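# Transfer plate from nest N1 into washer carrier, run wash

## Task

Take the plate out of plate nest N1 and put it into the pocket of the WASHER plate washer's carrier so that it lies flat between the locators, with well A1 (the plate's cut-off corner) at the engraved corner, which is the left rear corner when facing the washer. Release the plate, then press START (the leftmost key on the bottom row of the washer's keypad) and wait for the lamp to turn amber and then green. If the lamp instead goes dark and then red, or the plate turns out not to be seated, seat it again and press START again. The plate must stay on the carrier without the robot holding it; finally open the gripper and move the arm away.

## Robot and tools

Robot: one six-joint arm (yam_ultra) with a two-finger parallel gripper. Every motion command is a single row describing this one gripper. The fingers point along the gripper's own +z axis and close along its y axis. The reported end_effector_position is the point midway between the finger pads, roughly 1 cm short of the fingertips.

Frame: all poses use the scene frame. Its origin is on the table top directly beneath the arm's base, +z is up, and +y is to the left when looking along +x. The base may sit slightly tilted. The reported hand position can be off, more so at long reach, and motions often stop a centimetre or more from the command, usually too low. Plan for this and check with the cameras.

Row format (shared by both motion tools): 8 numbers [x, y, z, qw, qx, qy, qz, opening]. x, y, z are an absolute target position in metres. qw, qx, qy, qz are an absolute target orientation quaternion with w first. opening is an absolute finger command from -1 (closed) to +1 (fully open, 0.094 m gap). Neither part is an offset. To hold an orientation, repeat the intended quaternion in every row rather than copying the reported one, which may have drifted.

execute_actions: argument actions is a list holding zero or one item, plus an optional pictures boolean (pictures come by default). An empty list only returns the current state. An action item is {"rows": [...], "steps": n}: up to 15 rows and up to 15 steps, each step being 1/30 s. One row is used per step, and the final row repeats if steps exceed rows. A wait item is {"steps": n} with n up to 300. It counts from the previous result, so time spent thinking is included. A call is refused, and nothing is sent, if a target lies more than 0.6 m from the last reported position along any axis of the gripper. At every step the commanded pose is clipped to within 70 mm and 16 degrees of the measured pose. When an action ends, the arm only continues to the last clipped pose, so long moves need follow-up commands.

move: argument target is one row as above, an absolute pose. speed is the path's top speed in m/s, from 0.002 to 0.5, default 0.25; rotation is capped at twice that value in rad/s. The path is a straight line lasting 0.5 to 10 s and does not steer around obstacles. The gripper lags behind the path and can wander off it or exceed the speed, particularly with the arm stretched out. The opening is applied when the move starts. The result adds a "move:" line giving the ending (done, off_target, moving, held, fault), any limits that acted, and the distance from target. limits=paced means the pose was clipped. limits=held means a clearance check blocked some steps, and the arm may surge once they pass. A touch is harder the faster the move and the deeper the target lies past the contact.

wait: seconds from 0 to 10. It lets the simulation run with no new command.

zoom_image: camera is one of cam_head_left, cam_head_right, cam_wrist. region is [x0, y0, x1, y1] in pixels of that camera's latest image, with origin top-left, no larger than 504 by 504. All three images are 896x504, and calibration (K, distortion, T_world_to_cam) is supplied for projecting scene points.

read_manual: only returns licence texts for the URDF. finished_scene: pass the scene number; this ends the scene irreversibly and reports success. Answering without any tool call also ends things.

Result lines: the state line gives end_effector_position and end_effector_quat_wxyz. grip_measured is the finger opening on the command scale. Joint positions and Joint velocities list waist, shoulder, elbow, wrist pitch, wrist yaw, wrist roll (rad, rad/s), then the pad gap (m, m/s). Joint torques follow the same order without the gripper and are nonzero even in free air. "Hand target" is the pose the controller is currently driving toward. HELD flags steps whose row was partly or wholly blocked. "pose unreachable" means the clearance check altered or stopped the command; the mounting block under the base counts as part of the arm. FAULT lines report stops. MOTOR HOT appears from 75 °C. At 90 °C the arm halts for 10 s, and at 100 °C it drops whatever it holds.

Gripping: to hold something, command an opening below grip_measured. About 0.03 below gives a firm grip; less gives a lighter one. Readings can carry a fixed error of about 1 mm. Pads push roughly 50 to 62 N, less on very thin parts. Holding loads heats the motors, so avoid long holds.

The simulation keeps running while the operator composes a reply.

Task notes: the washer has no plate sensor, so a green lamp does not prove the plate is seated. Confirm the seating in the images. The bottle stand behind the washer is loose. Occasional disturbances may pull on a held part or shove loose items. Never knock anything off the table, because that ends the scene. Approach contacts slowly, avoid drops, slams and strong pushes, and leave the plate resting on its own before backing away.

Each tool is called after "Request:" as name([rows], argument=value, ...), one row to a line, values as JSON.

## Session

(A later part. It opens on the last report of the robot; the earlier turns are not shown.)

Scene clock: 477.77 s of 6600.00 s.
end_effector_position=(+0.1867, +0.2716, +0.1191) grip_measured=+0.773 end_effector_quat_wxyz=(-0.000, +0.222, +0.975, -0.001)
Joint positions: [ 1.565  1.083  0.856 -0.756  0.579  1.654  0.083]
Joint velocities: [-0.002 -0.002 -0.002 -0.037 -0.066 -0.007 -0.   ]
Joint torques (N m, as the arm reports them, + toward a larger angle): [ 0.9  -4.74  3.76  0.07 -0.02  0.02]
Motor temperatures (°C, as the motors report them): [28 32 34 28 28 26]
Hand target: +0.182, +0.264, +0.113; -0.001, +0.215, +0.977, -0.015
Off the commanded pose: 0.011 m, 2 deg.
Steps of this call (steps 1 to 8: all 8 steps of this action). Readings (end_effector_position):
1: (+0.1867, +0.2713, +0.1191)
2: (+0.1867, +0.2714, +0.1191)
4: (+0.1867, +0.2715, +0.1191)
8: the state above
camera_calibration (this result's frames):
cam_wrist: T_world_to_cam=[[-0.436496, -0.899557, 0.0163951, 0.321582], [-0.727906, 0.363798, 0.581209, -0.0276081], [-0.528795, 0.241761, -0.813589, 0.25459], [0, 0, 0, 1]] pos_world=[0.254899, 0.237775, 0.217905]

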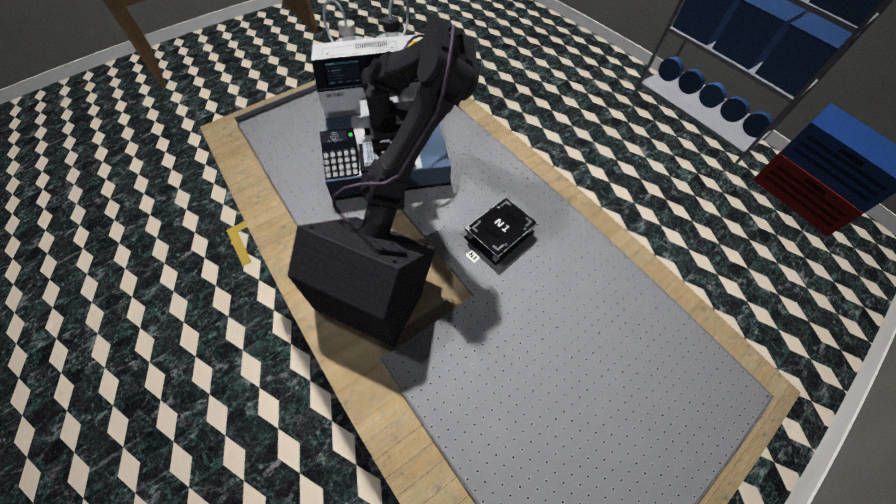

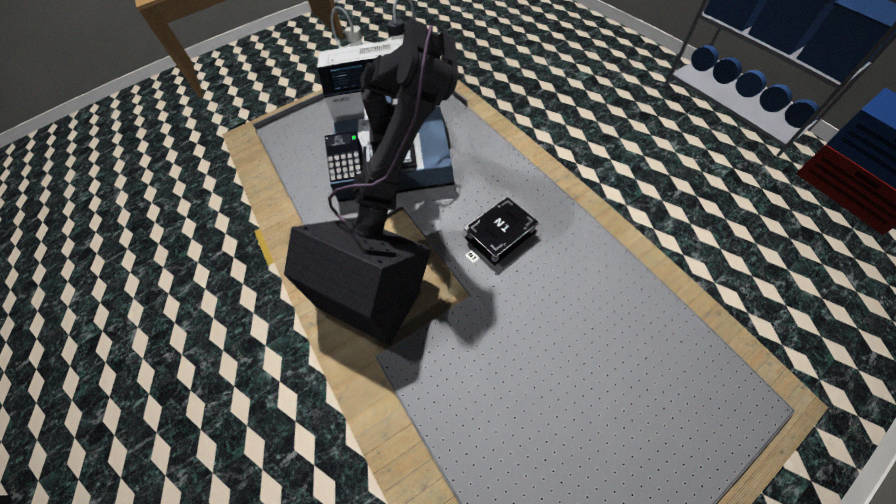

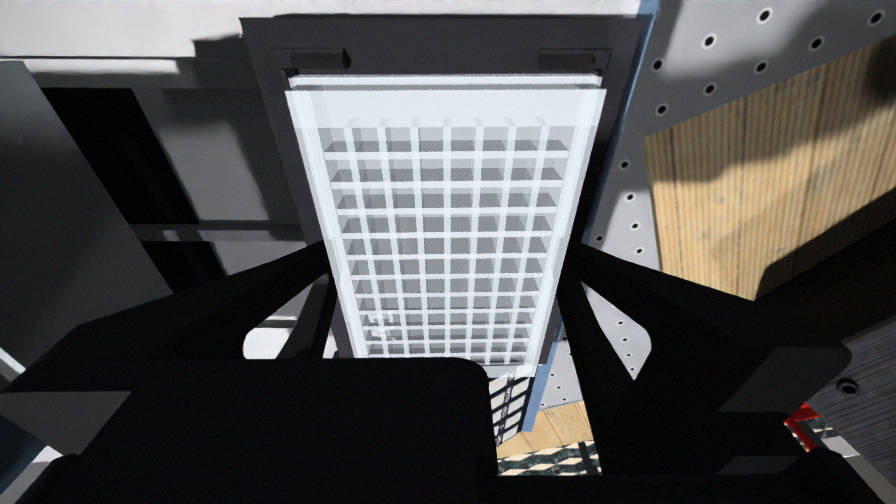

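Request:
execute_actions([
  {"rows": [[0.1808,0.2645,0.11135,-0.0018,0.2133,0.9772,-0.0169,0.74],[0.1799,0.2643,0.1102,-0.002,0.2116,0.9776,-0.0193,0.74],[0.1801,0.2644,0.1099,-0.002,0.2116,0.9776,-0.0193,0.74],[0.1802,0.2645,0.1096,-0.002,0.2116,0.9776,-0.0193,0.74],[0.1803,0.2645,0.1093,-0.002,0.2116,0.9776,-0.0193,0.74],[0.1805,0.2646,0.109,-0.002,0.2116,0.9776,-0.0193,0.74],[0.1806,0.2647,0.1087,-0.002,0.2116,0.9776,-0.0193,0.74],[0.1807,0.2647,0.1083,-0.002,0.2116,0.9776,-0.0193,0.74],[0.1809,0.2648,0.108,-0.002,0.2116,0.9776,-0.0193,0.74],[0.181,0.2649,0.1077,-0.002,0.2116,0.9776,-0.0193,0.74],[0.1812,0.2649,0.1074,-0.002,0.2116,0.9776,-0.0193,0.74],[0.1813,0.265,0.1071,-0.002,0.2116,0.9776,-0.0193,0.74]], "steps": 15},
], pictures=false)

Request:
execute_actions([
  {"rows": [[0.1813,0.265,0.1071,-0.002,0.2116,0.9776,-0.0193,0.74]], "steps": 10},
])

Scene clock: 524.13 s of 6600.00 s.
end_effector_position=(+0.1892, +0.2720, +0.1179) grip_measured=+0.773 end_effector_quat_wxyz=(+0.000, +0.225, +0.974, +0.000)
Joint positions: [ 1.553  1.083  0.856 -0.746  0.574  1.644  0.083]
Joint velocities: [-0.002 -0.002  0.007  0.022 -0.081 -0.007  0.002]
Joint torques (N m, as the arm reports them, + toward a larger angle): [ 0.9  -3.36  3.72  0.1  -0.02 -0.04]
Motor temperatures (°C, as the motors report them): [27 32 34 28 28 26]
Hand target: +0.181, +0.264, +0.108; -0.002, +0.212, +0.977, -0.019
Off the commanded pose: 0.015 m, 3 deg.
Steps of this call (steps 1 to 90: nothing new was sent; then 42.87 s passed at rest; steps 91 to 105: all 15 steps of this action). Readings (end_effector_position):
91: (+0.1868, +0.2717, +0.1191)
92: (+0.1868, +0.2717, +0.1191)
94: (+0.1868, +0.2717, +0.1191)
98: (+0.1876, +0.2717, +0.1187)
105: the state above

Scene clock: 524.47 s of 6600.00 s.
end_effector_position=(+0.1892, +0.2725, +0.1179) grip_measured=+0.773 end_effector_quat_wxyz=(+0.000, +0.224, +0.975, +0.001)
Joint positions: [ 1.553  1.083  0.856 -0.744  0.573  1.643  0.083]
Joint velocities: [-0.002 -0.007 -0.012 -0.095 -0.037 -0.022 -0.   ]
Joint torques (N m, as the arm reports them, + toward a larger angle): [ 1.03 -3.29  3.7   0.12 -0.02 -0.01]
Motor temperatures (°C, as the motors report them): [27 32 34 28 28 26]
Hand target: +0.181, +0.264, +0.108; -0.002, +0.212, +0.977, -0.019
Off the commanded pose: 0.015 m, 3 deg.
Steps of this call (steps 1 to 10: all 10 steps of this action). Readings (end_effector_position):
1: (+0.1892, +0.2721, +0.1179)
2: (+0.1892, +0.2722, +0.1179)
4: (+0.1892, +0.2723, +0.1179)
8: (+0.1892, +0.2725, +0.1179)
10: the state above
camera_calibration (this result's frames):
cam_wrist: T_world_to_cam=[[-0.43984, -0.898, 0.011657, 0.324231], [-0.727754, 0.364, 0.581273, -0.02549], [-0.526226, 0.247184, -0.813625, 0.252701], [0, 0, 0, 1]] pos_world=[0.257037, 0.237974, 0.216641]

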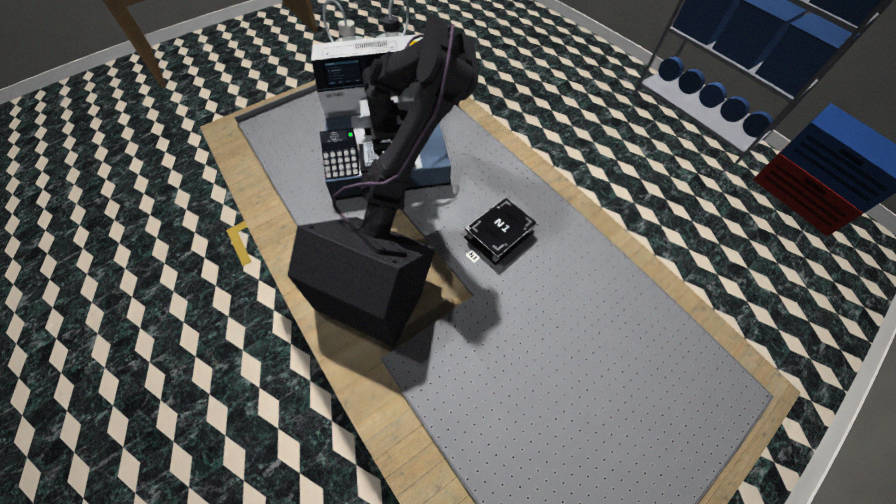

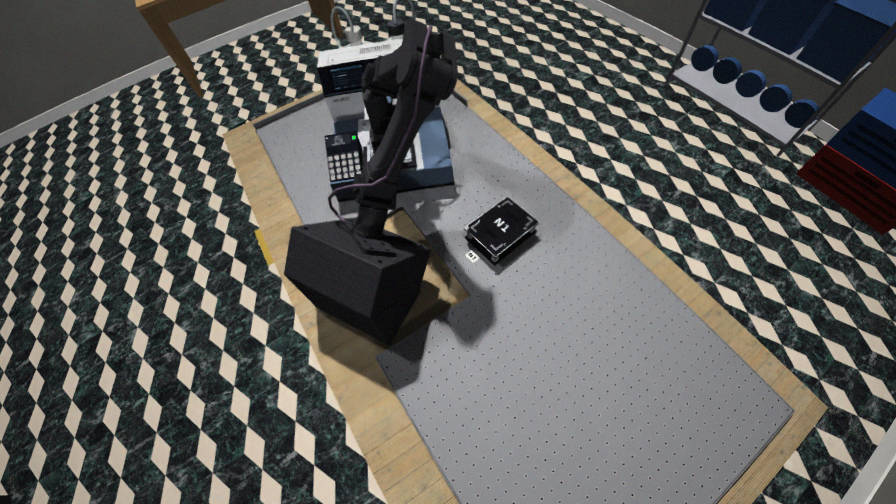

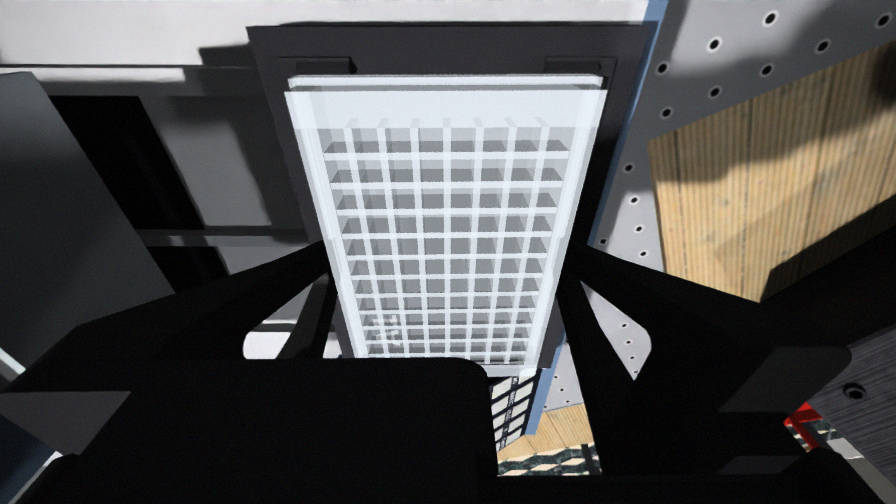

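Request:
execute_actions([
  {"rows": [[0.1798,0.2646,0.1051,-0.0024,0.2088,0.9783,-0.0234,0.74],[0.1798,0.2646,0.1051,-0.0024,0.2088,0.9783,-0.0234,0.74],[0.1798,0.2646,0.1051,-0.0024,0.2088,0.9783,-0.0234,0.74],[0.1813,0.265,0.1071,-0.002,0.2116,0.9776,-0.0193,0.74]], "steps": 12},
])

Scene clock: 532.20 s of 6600.00 s.
end_effector_position=(+0.1878, +0.2726, +0.1159) grip_measured=+0.773 end_effector_quat_wxyz=(-0.001, +0.222, +0.975, -0.002)
Joint positions: [ 1.553  1.093  0.856 -0.741  0.572  1.642  0.083]
Joint velocities: [-0.012  0.007 -0.007 -0.007 -0.051  0.022  0.   ]
Joint torques (N m, as the arm reports them, + toward a larger angle): [ 0.86 -4.13  3.82  0.09 -0.02 -0.01]
Motor temperatures (°C, as the motors report them): [27 32 34 28 28 26]
Hand target: +0.181, +0.265, +0.108; -0.002, +0.212, +0.977, -0.019
Off the commanded pose: 0.013 m, 2 deg.
Steps of this call (steps 1 to 90: nothing new was sent; then 4.33 s passed at rest; steps 91 to 102: all 12 steps of this action). Readings (end_effector_position):
91: (+0.1889, +0.2725, +0.1176)
92: (+0.1886, +0.2725, +0.1170)
94: (+0.1878, +0.2726, +0.1159)
98: (+0.1877, +0.2725, +0.1159)
102: the state above
camera_calibration (this result's frames):
cam_wrist: T_world_to_cam=[[-0.435923, -0.899808, 0.0177871, 0.322764], [-0.7276, 0.363989, 0.581473, -0.0255082], [-0.529689, 0.240536, -0.813371, 0.252788], [0, 0, 0, 1]] pos_world=[0.256039, 0.238906, 0.214702]

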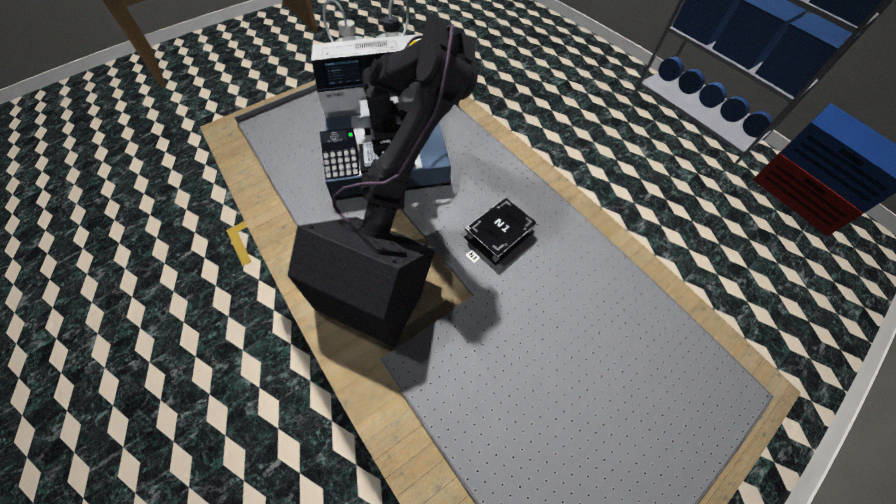

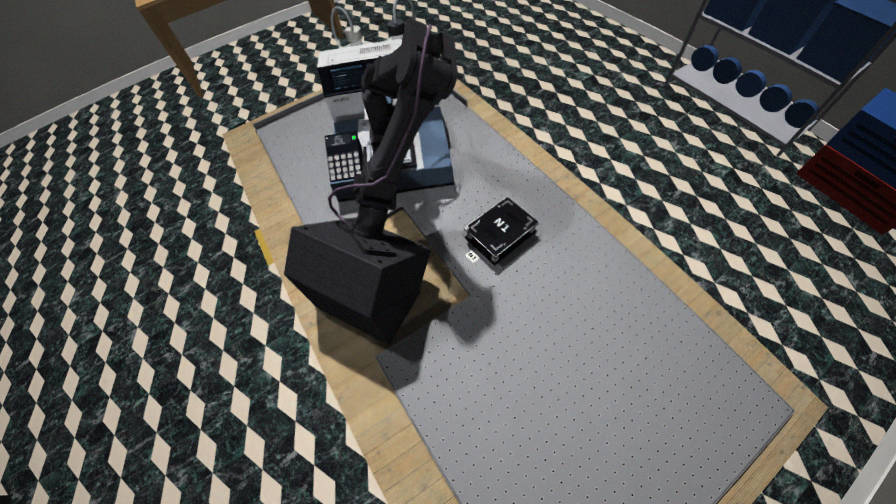

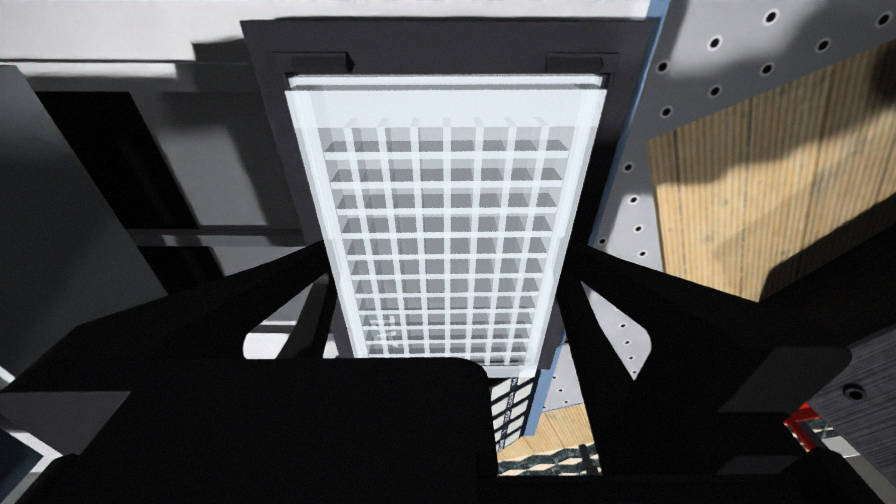

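Request:
zoom_image(camera="cam_wrist", region=[230, 0, 390, 110])

Request:
zoom_image(camera="cam_wrist", region=[510, 0, 670, 110])

Region (230, 0, 390, 110) of cam_wrist's 896x504 image, scaled by 3.150, with more detail than that image has; it fills the top 346 rows of this view, and the rest is white.

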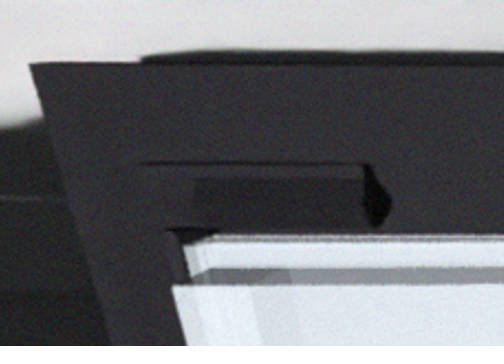

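Region (510, 0, 670, 110) of cam_wrist's 896x504 image, scaled by 3.150, with more detail than that image has; it fills the top 346 rows of this view, and the rest is white.

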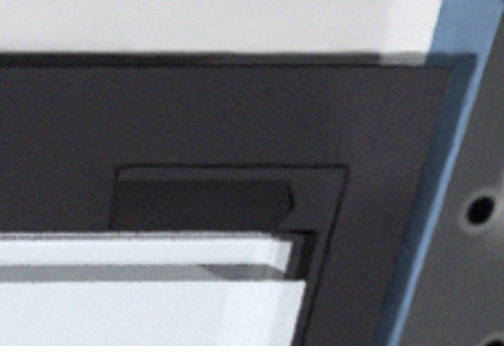

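Request:
execute_actions([
  {"rows": [[0.1813,0.265,0.1065,-0.002,0.2116,0.9776,-0.0198,0.74],[0.1813,0.265,0.1059,-0.002,0.2116,0.9776,-0.0202,0.74],[0.1795,0.2646,0.103,-0.0025,0.2083,0.9784,-0.0256,0.74],[0.1795,0.2646,0.103,-0.0025,0.2083,0.9784,-0.0256,0.74],[0.1795,0.2646,0.103,-0.0025,0.2083,0.9784,-0.0256,0.74],[0.1813,0.265,0.1053,-0.002,0.2116,0.9776,-0.0207,0.74]], "steps": 15},
])

Scene clock: 571.87 s of 6600.00 s.
end_effector_position=(+0.1877, +0.2725, +0.1159) grip_measured=+0.773 end_effector_quat_wxyz=(-0.001, +0.222, +0.975, -0.002)
Joint positions: [ 1.553  1.093  0.856 -0.742  0.572  1.642  0.083]
Joint velocities: [-0.017 -0.002 -0.002 -0.007  0.007 -0.022  0.001]
Joint torques (N m, as the arm reports them, + toward a larger angle): [ 0.58 -3.85  3.5   0.11 -0.01 -0.02]
Motor temperatures (°C, as the motors report them): [27 31 34 28 28 26]
Hand target: +0.181, +0.264, +0.106; -0.002, +0.212, +0.977, -0.021
Off the commanded pose: 0.015 m, 2 deg.
Steps of this call (steps 1 to 90: nothing new was sent; then 36.17 s passed at rest; steps 91 to 105: all 15 steps of this action). Readings (end_effector_position):
91: (+0.1878, +0.2726, +0.1159)
92: (+0.1877, +0.2725, +0.1159)
94: (+0.1878, +0.2726, +0.1159)
98: (+0.1878, +0.2726, +0.1159)
105: the state above
camera_calibration (this result's frames):
cam_wrist: T_world_to_cam=[[-0.435735, -0.899893, 0.0181068, 0.322631], [-0.727606, 0.364011, 0.581451, -0.0255049], [-0.529835, 0.240184, -0.81338, 0.252915], [0, 0, 0, 1]] pos_world=[0.256027, 0.238871, 0.214704]

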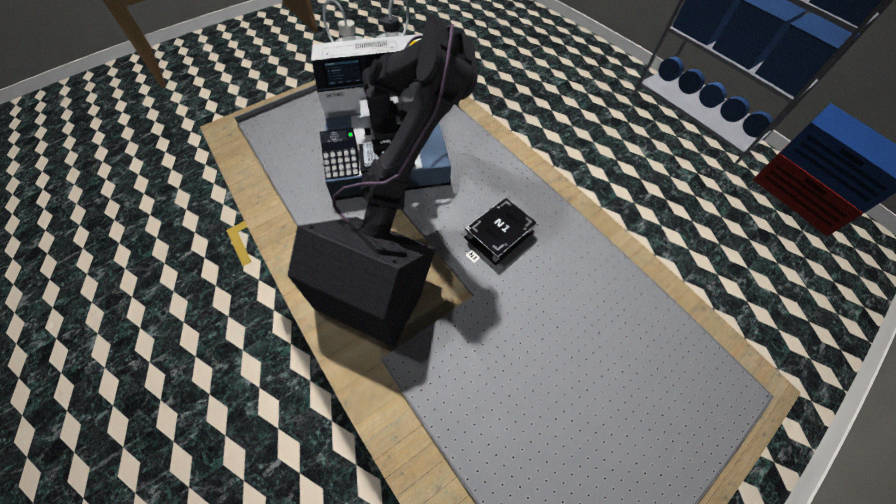

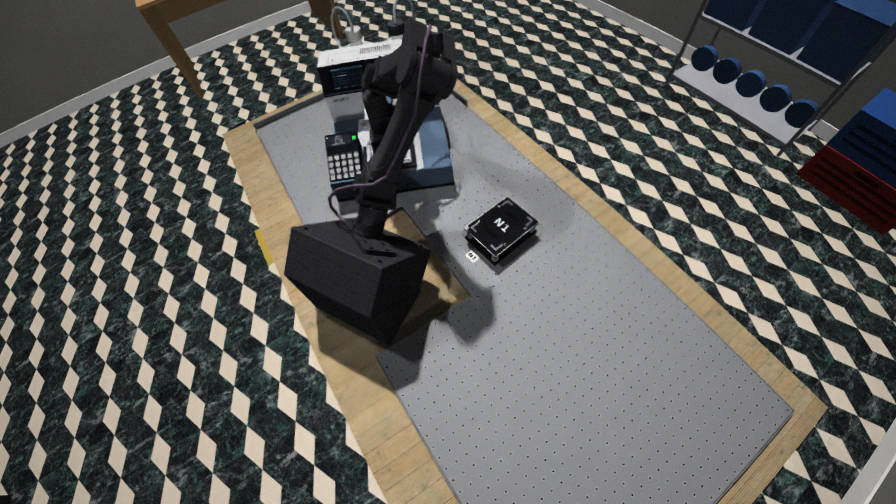

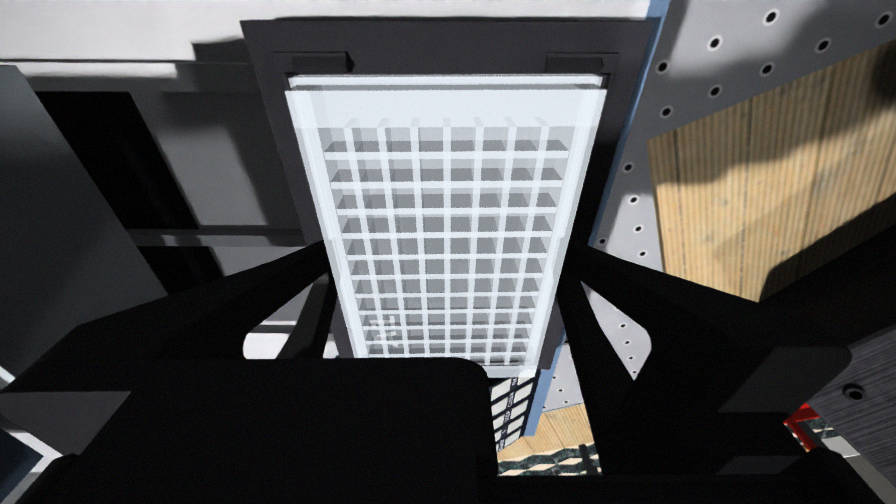

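Request:
execute_actions([
  {"rows": [[0.1817,0.2648,0.105,-0.002,0.2116,0.9776,-0.0207,0.74],[0.1821,0.2647,0.1047,-0.002,0.2116,0.9776,-0.0207,0.74],[0.1825,0.2645,0.1045,-0.002,0.2116,0.9776,-0.0207,0.74],[0.1829,0.2644,0.1042,-0.002,0.2116,0.9776,-0.0207,0.74]], "steps": 12},
])

Scene clock: 583.10 s of 6600.00 s.
end_effector_position=(+0.1877, +0.2722, +0.1154) grip_measured=+0.773 end_effector_quat_wxyz=(-0.003, +0.222, +0.975, -0.003)
Joint positions: [ 1.547  1.093  0.856 -0.741  0.564  1.637  0.083]
Joint velocities: [-0.007  0.002 -0.002 -0.007 -0.007 -0.007 -0.   ]
Joint torques (N m, as the arm reports them, + toward a larger angle): [ 0.29 -3.78  3.7   0.18  0.   -0.13]
Motor temperatures (°C, as the motors report them): [27 31 34 28 28 26]
Hand target: +0.183, +0.264, +0.105; -0.002, +0.212, +0.977, -0.021
Off the commanded pose: 0.014 m, 2 deg.
Steps of this call (steps 1 to 90: nothing new was sent; then 7.83 s passed at rest; steps 91 to 102: all 12 steps of this action). Readings (end_effector_position):
91: (+0.1879, +0.2725, +0.1159)
92: (+0.1879, +0.2723, +0.1157)
94: (+0.1879, +0.2723, +0.1155)
98: (+0.1878, +0.2722, +0.1154)
102: the state above
camera_calibration (this result's frames):
cam_wrist: T_world_to_cam=[[-0.434816, -0.900289, 0.020354, 0.322037], [-0.724914, 0.363345, 0.585218, -0.0258583], [-0.534261, 0.239707, -0.81062, 0.25312], [0, 0, 0, 1]] pos_world=[0.256514, 0.238647, 0.213762]

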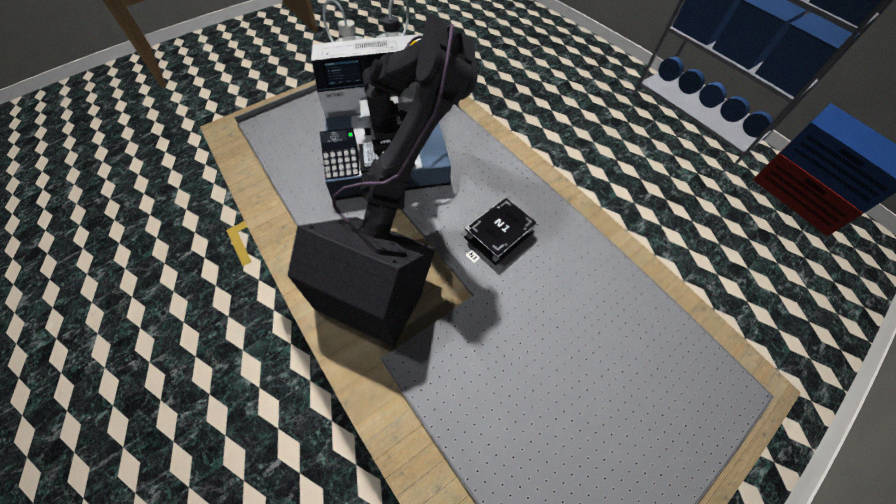

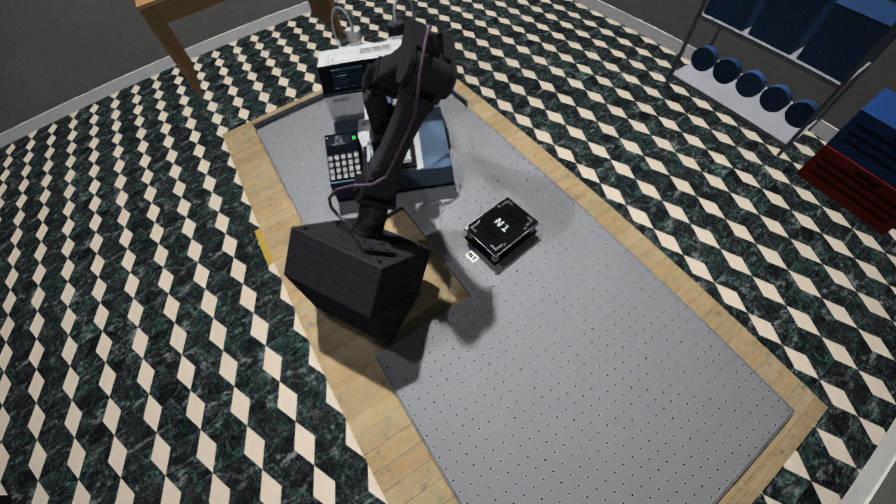

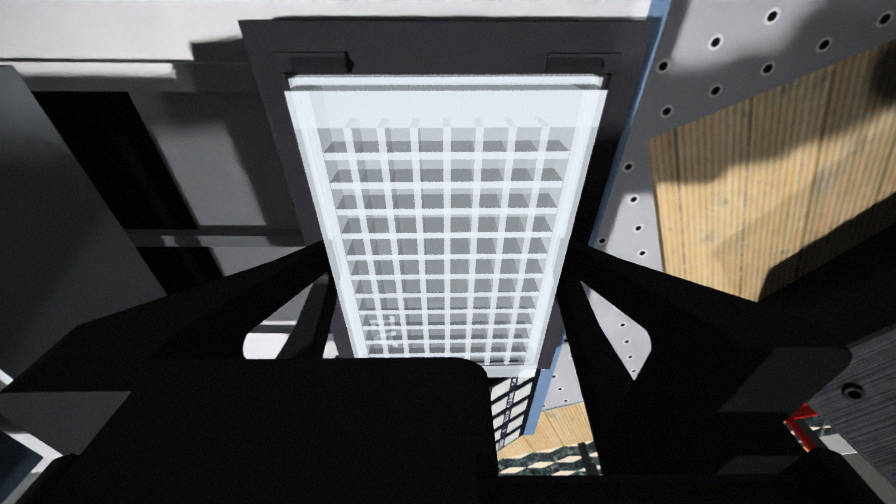

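Request:
execute_actions([
  {"rows": [[0.1825,0.2645,0.105,-0.003,0.2116,0.9776,-0.0207,0.74],[0.182,0.2646,0.1056,-0.004,0.2116,0.9776,-0.0207,0.74],[0.1817,0.2647,0.1062,-0.004,0.2116,0.9776,-0.0207,0.74],[0.1817,0.2647,0.1062,-0.004,0.2116,0.9776,-0.0207,0.75],[0.1817,0.2647,0.1062,-0.004,0.2116,0.9776,-0.0207,0.76],[0.1817,0.2647,0.1062,-0.004,0.2116,0.9776,-0.0207,0.77],[0.1817,0.2647,0.1062,-0.004,0.2116,0.9776,-0.0207,0.78],[0.1817,0.2647,0.1062,-0.004,0.2116,0.9776,-0.0207,0.80],[0.1817,0.2647,0.1062,-0.004,0.2116,0.9776,-0.0207,0.84],[0.1817,0.2647,0.1062,-0.004,0.2116,0.9776,-0.0207,0.88],[0.1817,0.2647,0.1062,-0.004,0.2116,0.9776,-0.0207,0.93],[0.1817,0.2647,0.1062,-0.004,0.2116,0.9776,-0.0207,1.0]], "steps": 15},
])

Request:
zoom_image(camera="cam_wrist", region=[230, 0, 390, 110])

Request:
zoom_image(camera="cam_wrist", region=[510, 0, 670, 110])

Scene clock: 598.23 s of 6600.00 s.
end_effector_position=(+0.1882, +0.2725, +0.1152) grip_measured=+1.000 end_effector_quat_wxyz=(-0.003, +0.222, +0.975, -0.002)
Joint positions: [ 1.546  1.093  0.856 -0.738  0.564  1.636  0.094]
Joint velocities: [-0.007 -0.007 -0.007 -0.007 -0.007 -0.022  0.   ]
Joint torques (N m, as the arm reports them, + toward a larger angle): [ 0.9  -4.05  3.84  0.08 -0.02  0.04]
Motor temperatures (°C, as the motors report them): [27 31 34 28 28 27]
Hand target: +0.182, +0.264, +0.107; -0.004, +0.212, +0.977, -0.021
Off the commanded pose: 0.014 m, 2 deg.
Steps of this call (steps 1 to 90: nothing new was sent; then 11.63 s passed at rest; steps 91 to 105: all 15 steps of this action). Readings (end_effector_position):
91: (+0.1877, +0.2722, +0.1154)
92: (+0.1877, +0.2722, +0.1154)
94: (+0.1877, +0.2722, +0.1154)
98: (+0.1877, +0.2722, +0.1154)
105: the state above
camera_calibration (this result's frames):
cam_wrist: T_world_to_cam=[[-0.436062, -0.899722, 0.018725, 0.322804], [-0.725233, 0.363661, 0.584626, -0.0254335], [-0.53281, 0.241353, -0.811087, 0.252542], [0, 0, 0, 1]] pos_world=[0.256874, 0.238731, 0.213658]

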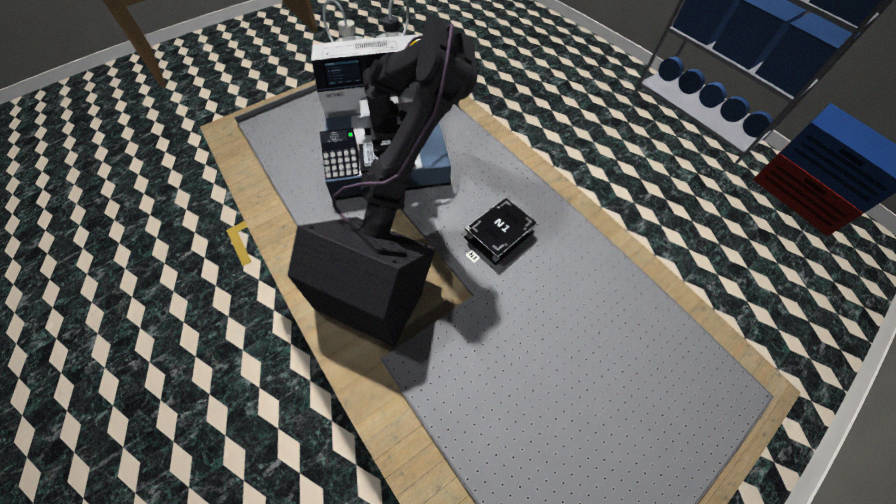

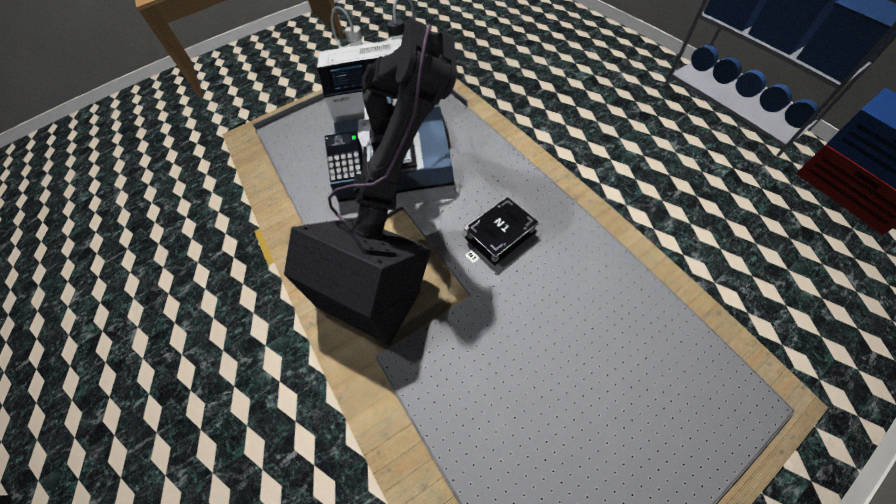

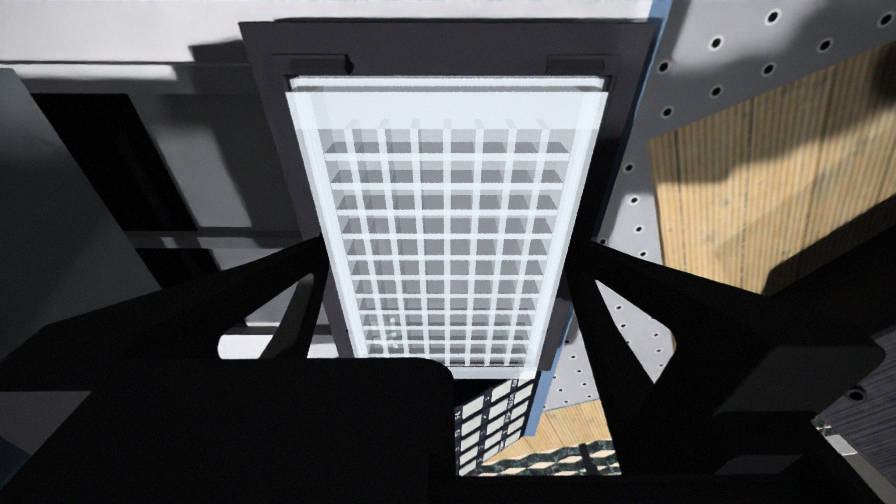

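Region (230, 0, 390, 110) of cam_wrist's 896x504 image, scaled by 3.150, with more detail than that image has; it fills the top 346 rows of this view, and the rest is white.

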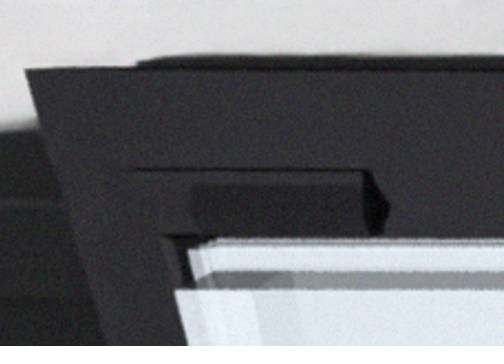

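Region (510, 0, 670, 110) of cam_wrist's 896x504 image, scaled by 3.150, with more detail than that image has; it fills the top 346 rows of this view, and the rest is white.

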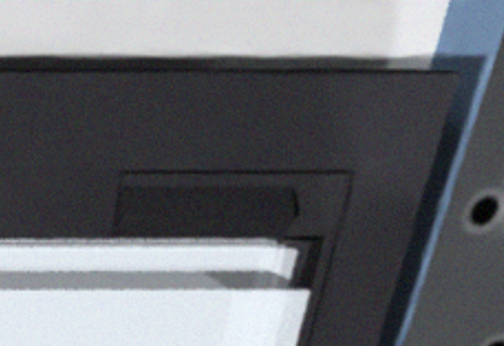

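Request:
execute_actions([
  {"rows": [[0.185,0.2686,0.1107,-0.0035,0.2168,0.9763,-0.0115,1],[0.1882,0.2725,0.1152,-0.003,0.222,0.975,-0.002,1],[0.1914,0.2764,0.1197,-0.0025,0.2272,0.9737,0.007,1],[0.1947,0.2803,0.1242,-0.002,0.2324,0.9725,0.0165,1],[0.1947,0.2803,0.127,-0.002,0.2324,0.9725,0.0165,1],[0.1947,0.2803,0.130,-0.002,0.2324,0.9725,0.0165,1],[0.1947,0.2803,0.133,-0.002,0.2324,0.9725,0.0165,1],[0.1947,0.2803,0.136,-0.002,0.2324,0.9725,0.0165,1],[0.1947,0.2803,0.139,-0.002,0.2324,0.9725,0.0165,1],[0.1947,0.2803,0.142,-0.002,0.2324,0.9725,0.0165,1],[0.1947,0.2803,0.145,-0.002,0.2324,0.9725,0.0165,1],[0.1947,0.2803,0.148,-0.002,0.2324,0.9725,0.0165,1],[0.1947,0.2803,0.151,-0.002,0.2324,0.9725,0.0165,1],[0.1947,0.2803,0.154,-0.002,0.2324,0.9725,0.0165,1],[0.1947,0.2803,0.157,-0.002,0.2324,0.9725,0.0165,1]], "steps": 15},
], pictures=false)

Request:
move(target=[0.13,0.295,0.175,0,0.2245,0.9745,0,1], speed=0.12)

Scene clock: 651.33 s of 6600.00 s.
end_effector_position=(+0.1873, +0.2812, +0.1384) grip_measured=+1.000 end_effector_quat_wxyz=(-0.011, +0.223, +0.975, +0.013)
Joint positions: [ 1.617  1.063  0.911 -0.826  0.584  1.689  0.094]
Joint velocities: [ 0.261 -0.105  0.281 -0.462  0.066  0.198  0.   ]
Joint torques (N m, as the arm reports them, + toward a larger angle): [ 2.28 -6.81  7.24 -0.04  0.    0.13]
Motor temperatures (°C, as the motors report them): [27 31 34 28 28 26]
Hand target: +0.195, +0.281, +0.155; -0.003, +0.232, +0.973, +0.019
Off the commanded pose: 0.020 m, 2 deg.
Steps of this call (steps 1 to 90: nothing new was sent; then 49.60 s passed at rest; steps 91 to 105: all 15 steps of this action). Readings (end_effector_position):
91: (+0.1883, +0.2726, +0.1152)
92: (+0.1883, +0.2726, +0.1152)
94: (+0.1883, +0.2726, +0.1152)
98: (+0.1858, +0.2724, +0.1167)
105: the state above

Scene clock: 652.93 s of 6600.00 s.
end_effector_position=(+0.1305, +0.2890, +0.1715) grip_measured=+1.000 end_effector_quat_wxyz=(-0.009, +0.219, +0.976, +0.003)
Joint positions: [ 1.969  1.175  0.973 -1.056  0.743  2.101  0.094]
Joint velocities: [-0.012 -0.007 -0.002 -0.081  0.022 -0.007  0.   ]
Joint torques (N m, as the arm reports them, + toward a larger angle): [ 2.9  -2.34  7.32 -0.12  0.09  0.09]
Motor temperatures (°C, as the motors report them): [27 31 34 28 28 26]
Hand target: +0.132, +0.294, +0.175; -0.004, +0.216, +0.976, +0.004
Off the commanded pose: 0.007 m, 1 deg.
joint sent to its limit — the command would take joint 6 (wrist roll) past its upper limit, so that joint was sent only as far as its limit.
move: done
camera_calibration (this result's frames):
cam_wrist: T_world_to_cam=[[-0.430291, -0.902611, 0.0119857, 0.312621], [-0.722084, 0.352138, 0.595477, -0.105165], [-0.541705, 0.247574, -0.803283, 0.261472], [0, 0, 0, 1]] pos_world=[0.20022, 0.254474, 0.268912]

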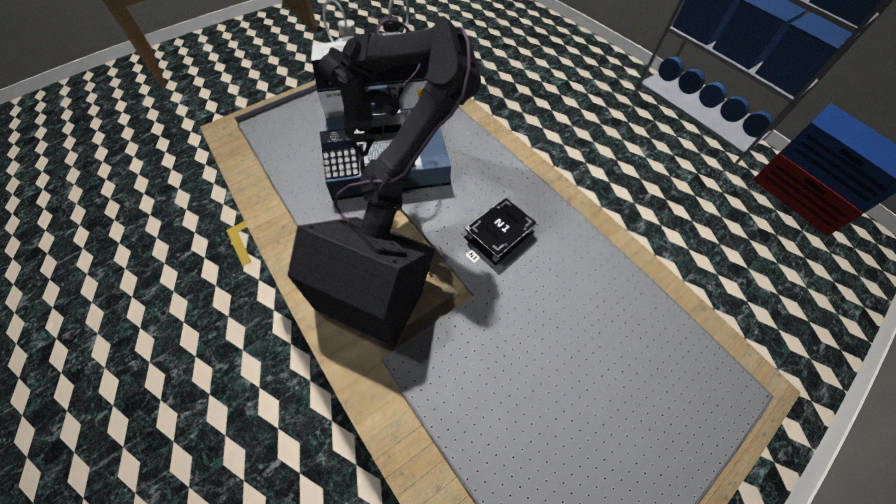

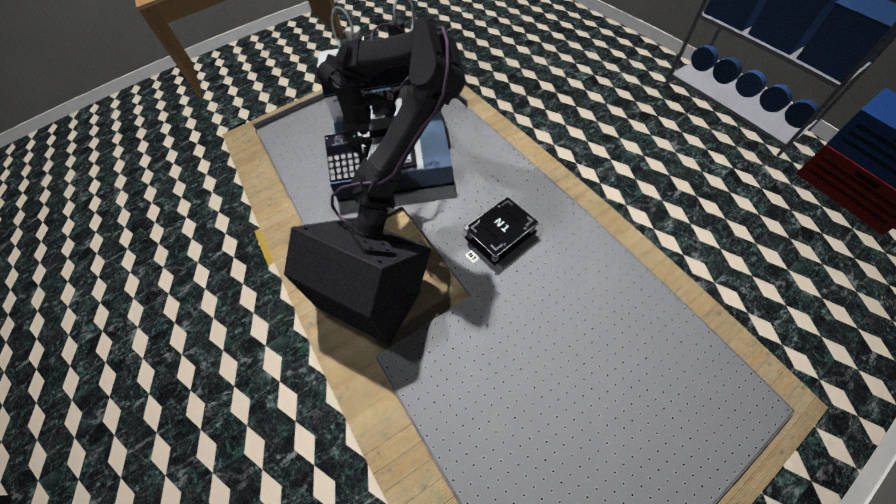

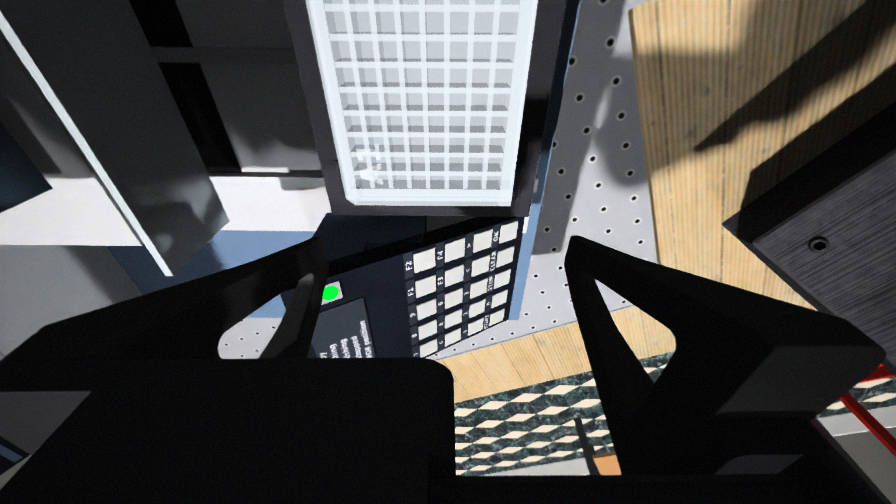

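Request:
zoom_image(camera="cam_wrist", region=[310, 130, 570, 360])

Region (310, 130, 570, 360) of cam_wrist's 896x504 image, scaled by 1.938, with more detail than that image has; it fills the top 446 rows of this view, and the rest is white.

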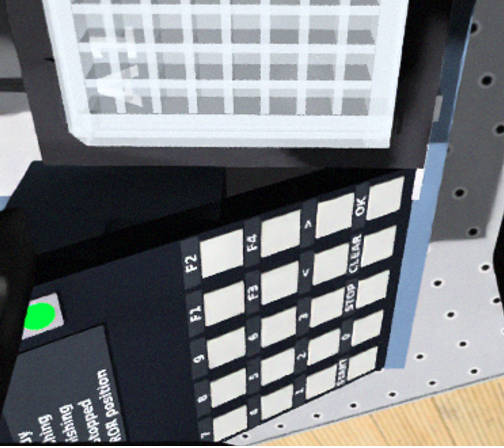

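Request:
move(target=[0.014,0.300,0.135,0,-0.1736,0.9848,0,-1], speed=0.2)

Scene clock: 672.37 s of 6600.00 s.
end_effector_position=(+0.0214, +0.3059, +0.1391) grip_measured=-0.979 end_effector_quat_wxyz=(-0.005, -0.152, +0.988, +0.004)
Joint positions: [ 2.192  1.542  0.926 -0.858  0.793  1.662  0.001]
Joint velocities: [-0.012 -0.002 -0.007  0.022  0.022 -0.022  0.   ]
Joint torques (N m, as the arm reports them, + toward a larger angle): [ 5.06 -2.99  3.06  0.12  0.14 -0.01]
Motor temperatures (°C, as the motors report them): [27 31 34 28 28 26]
Hand target: +0.017, +0.298, +0.135; +0.003, -0.174, +0.985, -0.001
Off the commanded pose: 0.010 m, 3 deg.
After step 90, 14.03 s passed at rest.
move: off_target
camera_calibration (this result's frames):
cam_wrist: T_world_to_cam=[[0.296739, -0.954952, 0.00367822, 0.283007], [-0.773123, -0.237973, 0.58792, 0.0120059], [-0.56056, -0.177302, -0.80891, 0.303359], [0, 0, 0, 1]] pos_world=[0.095354, 0.326901, 0.237291]

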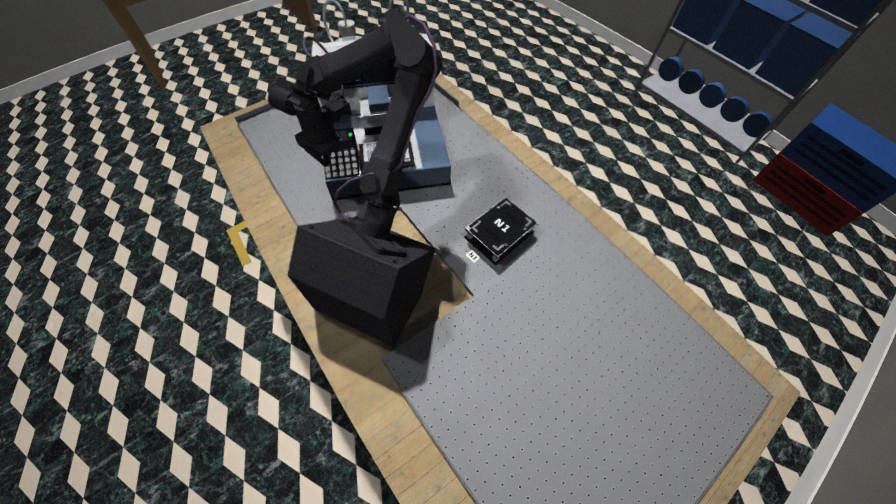

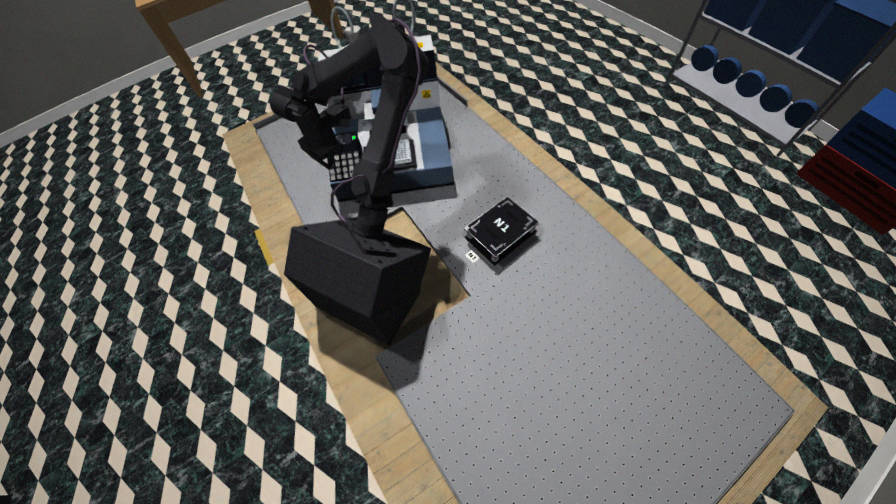

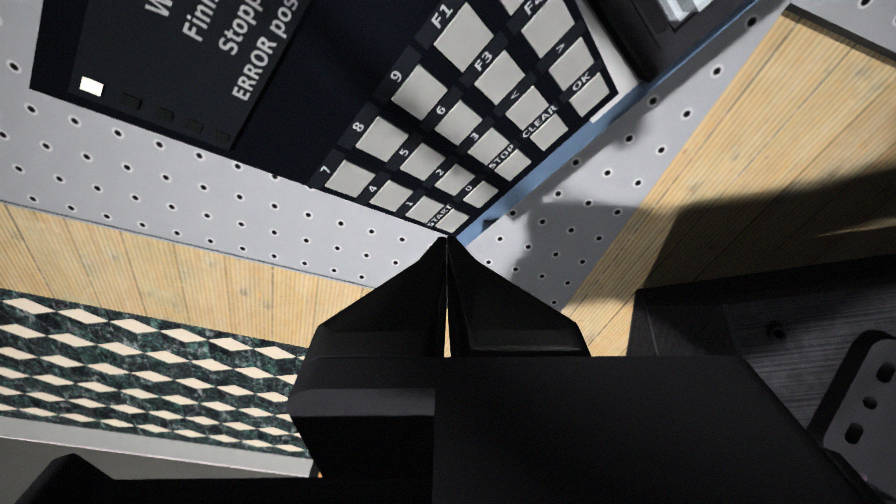

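Request:
zoom_image(camera="cam_wrist", region=[390, 60, 630, 270])

Region (390, 60, 630, 270) of cam_wrist's 896x504 image, scaled by 2.100, with more detail than that image has; it fills the top 441 rows of this view, and the rest is white.

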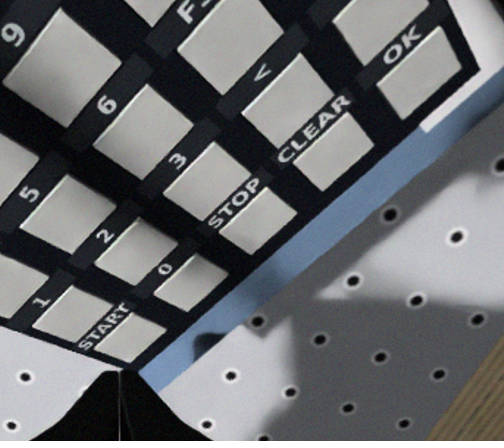

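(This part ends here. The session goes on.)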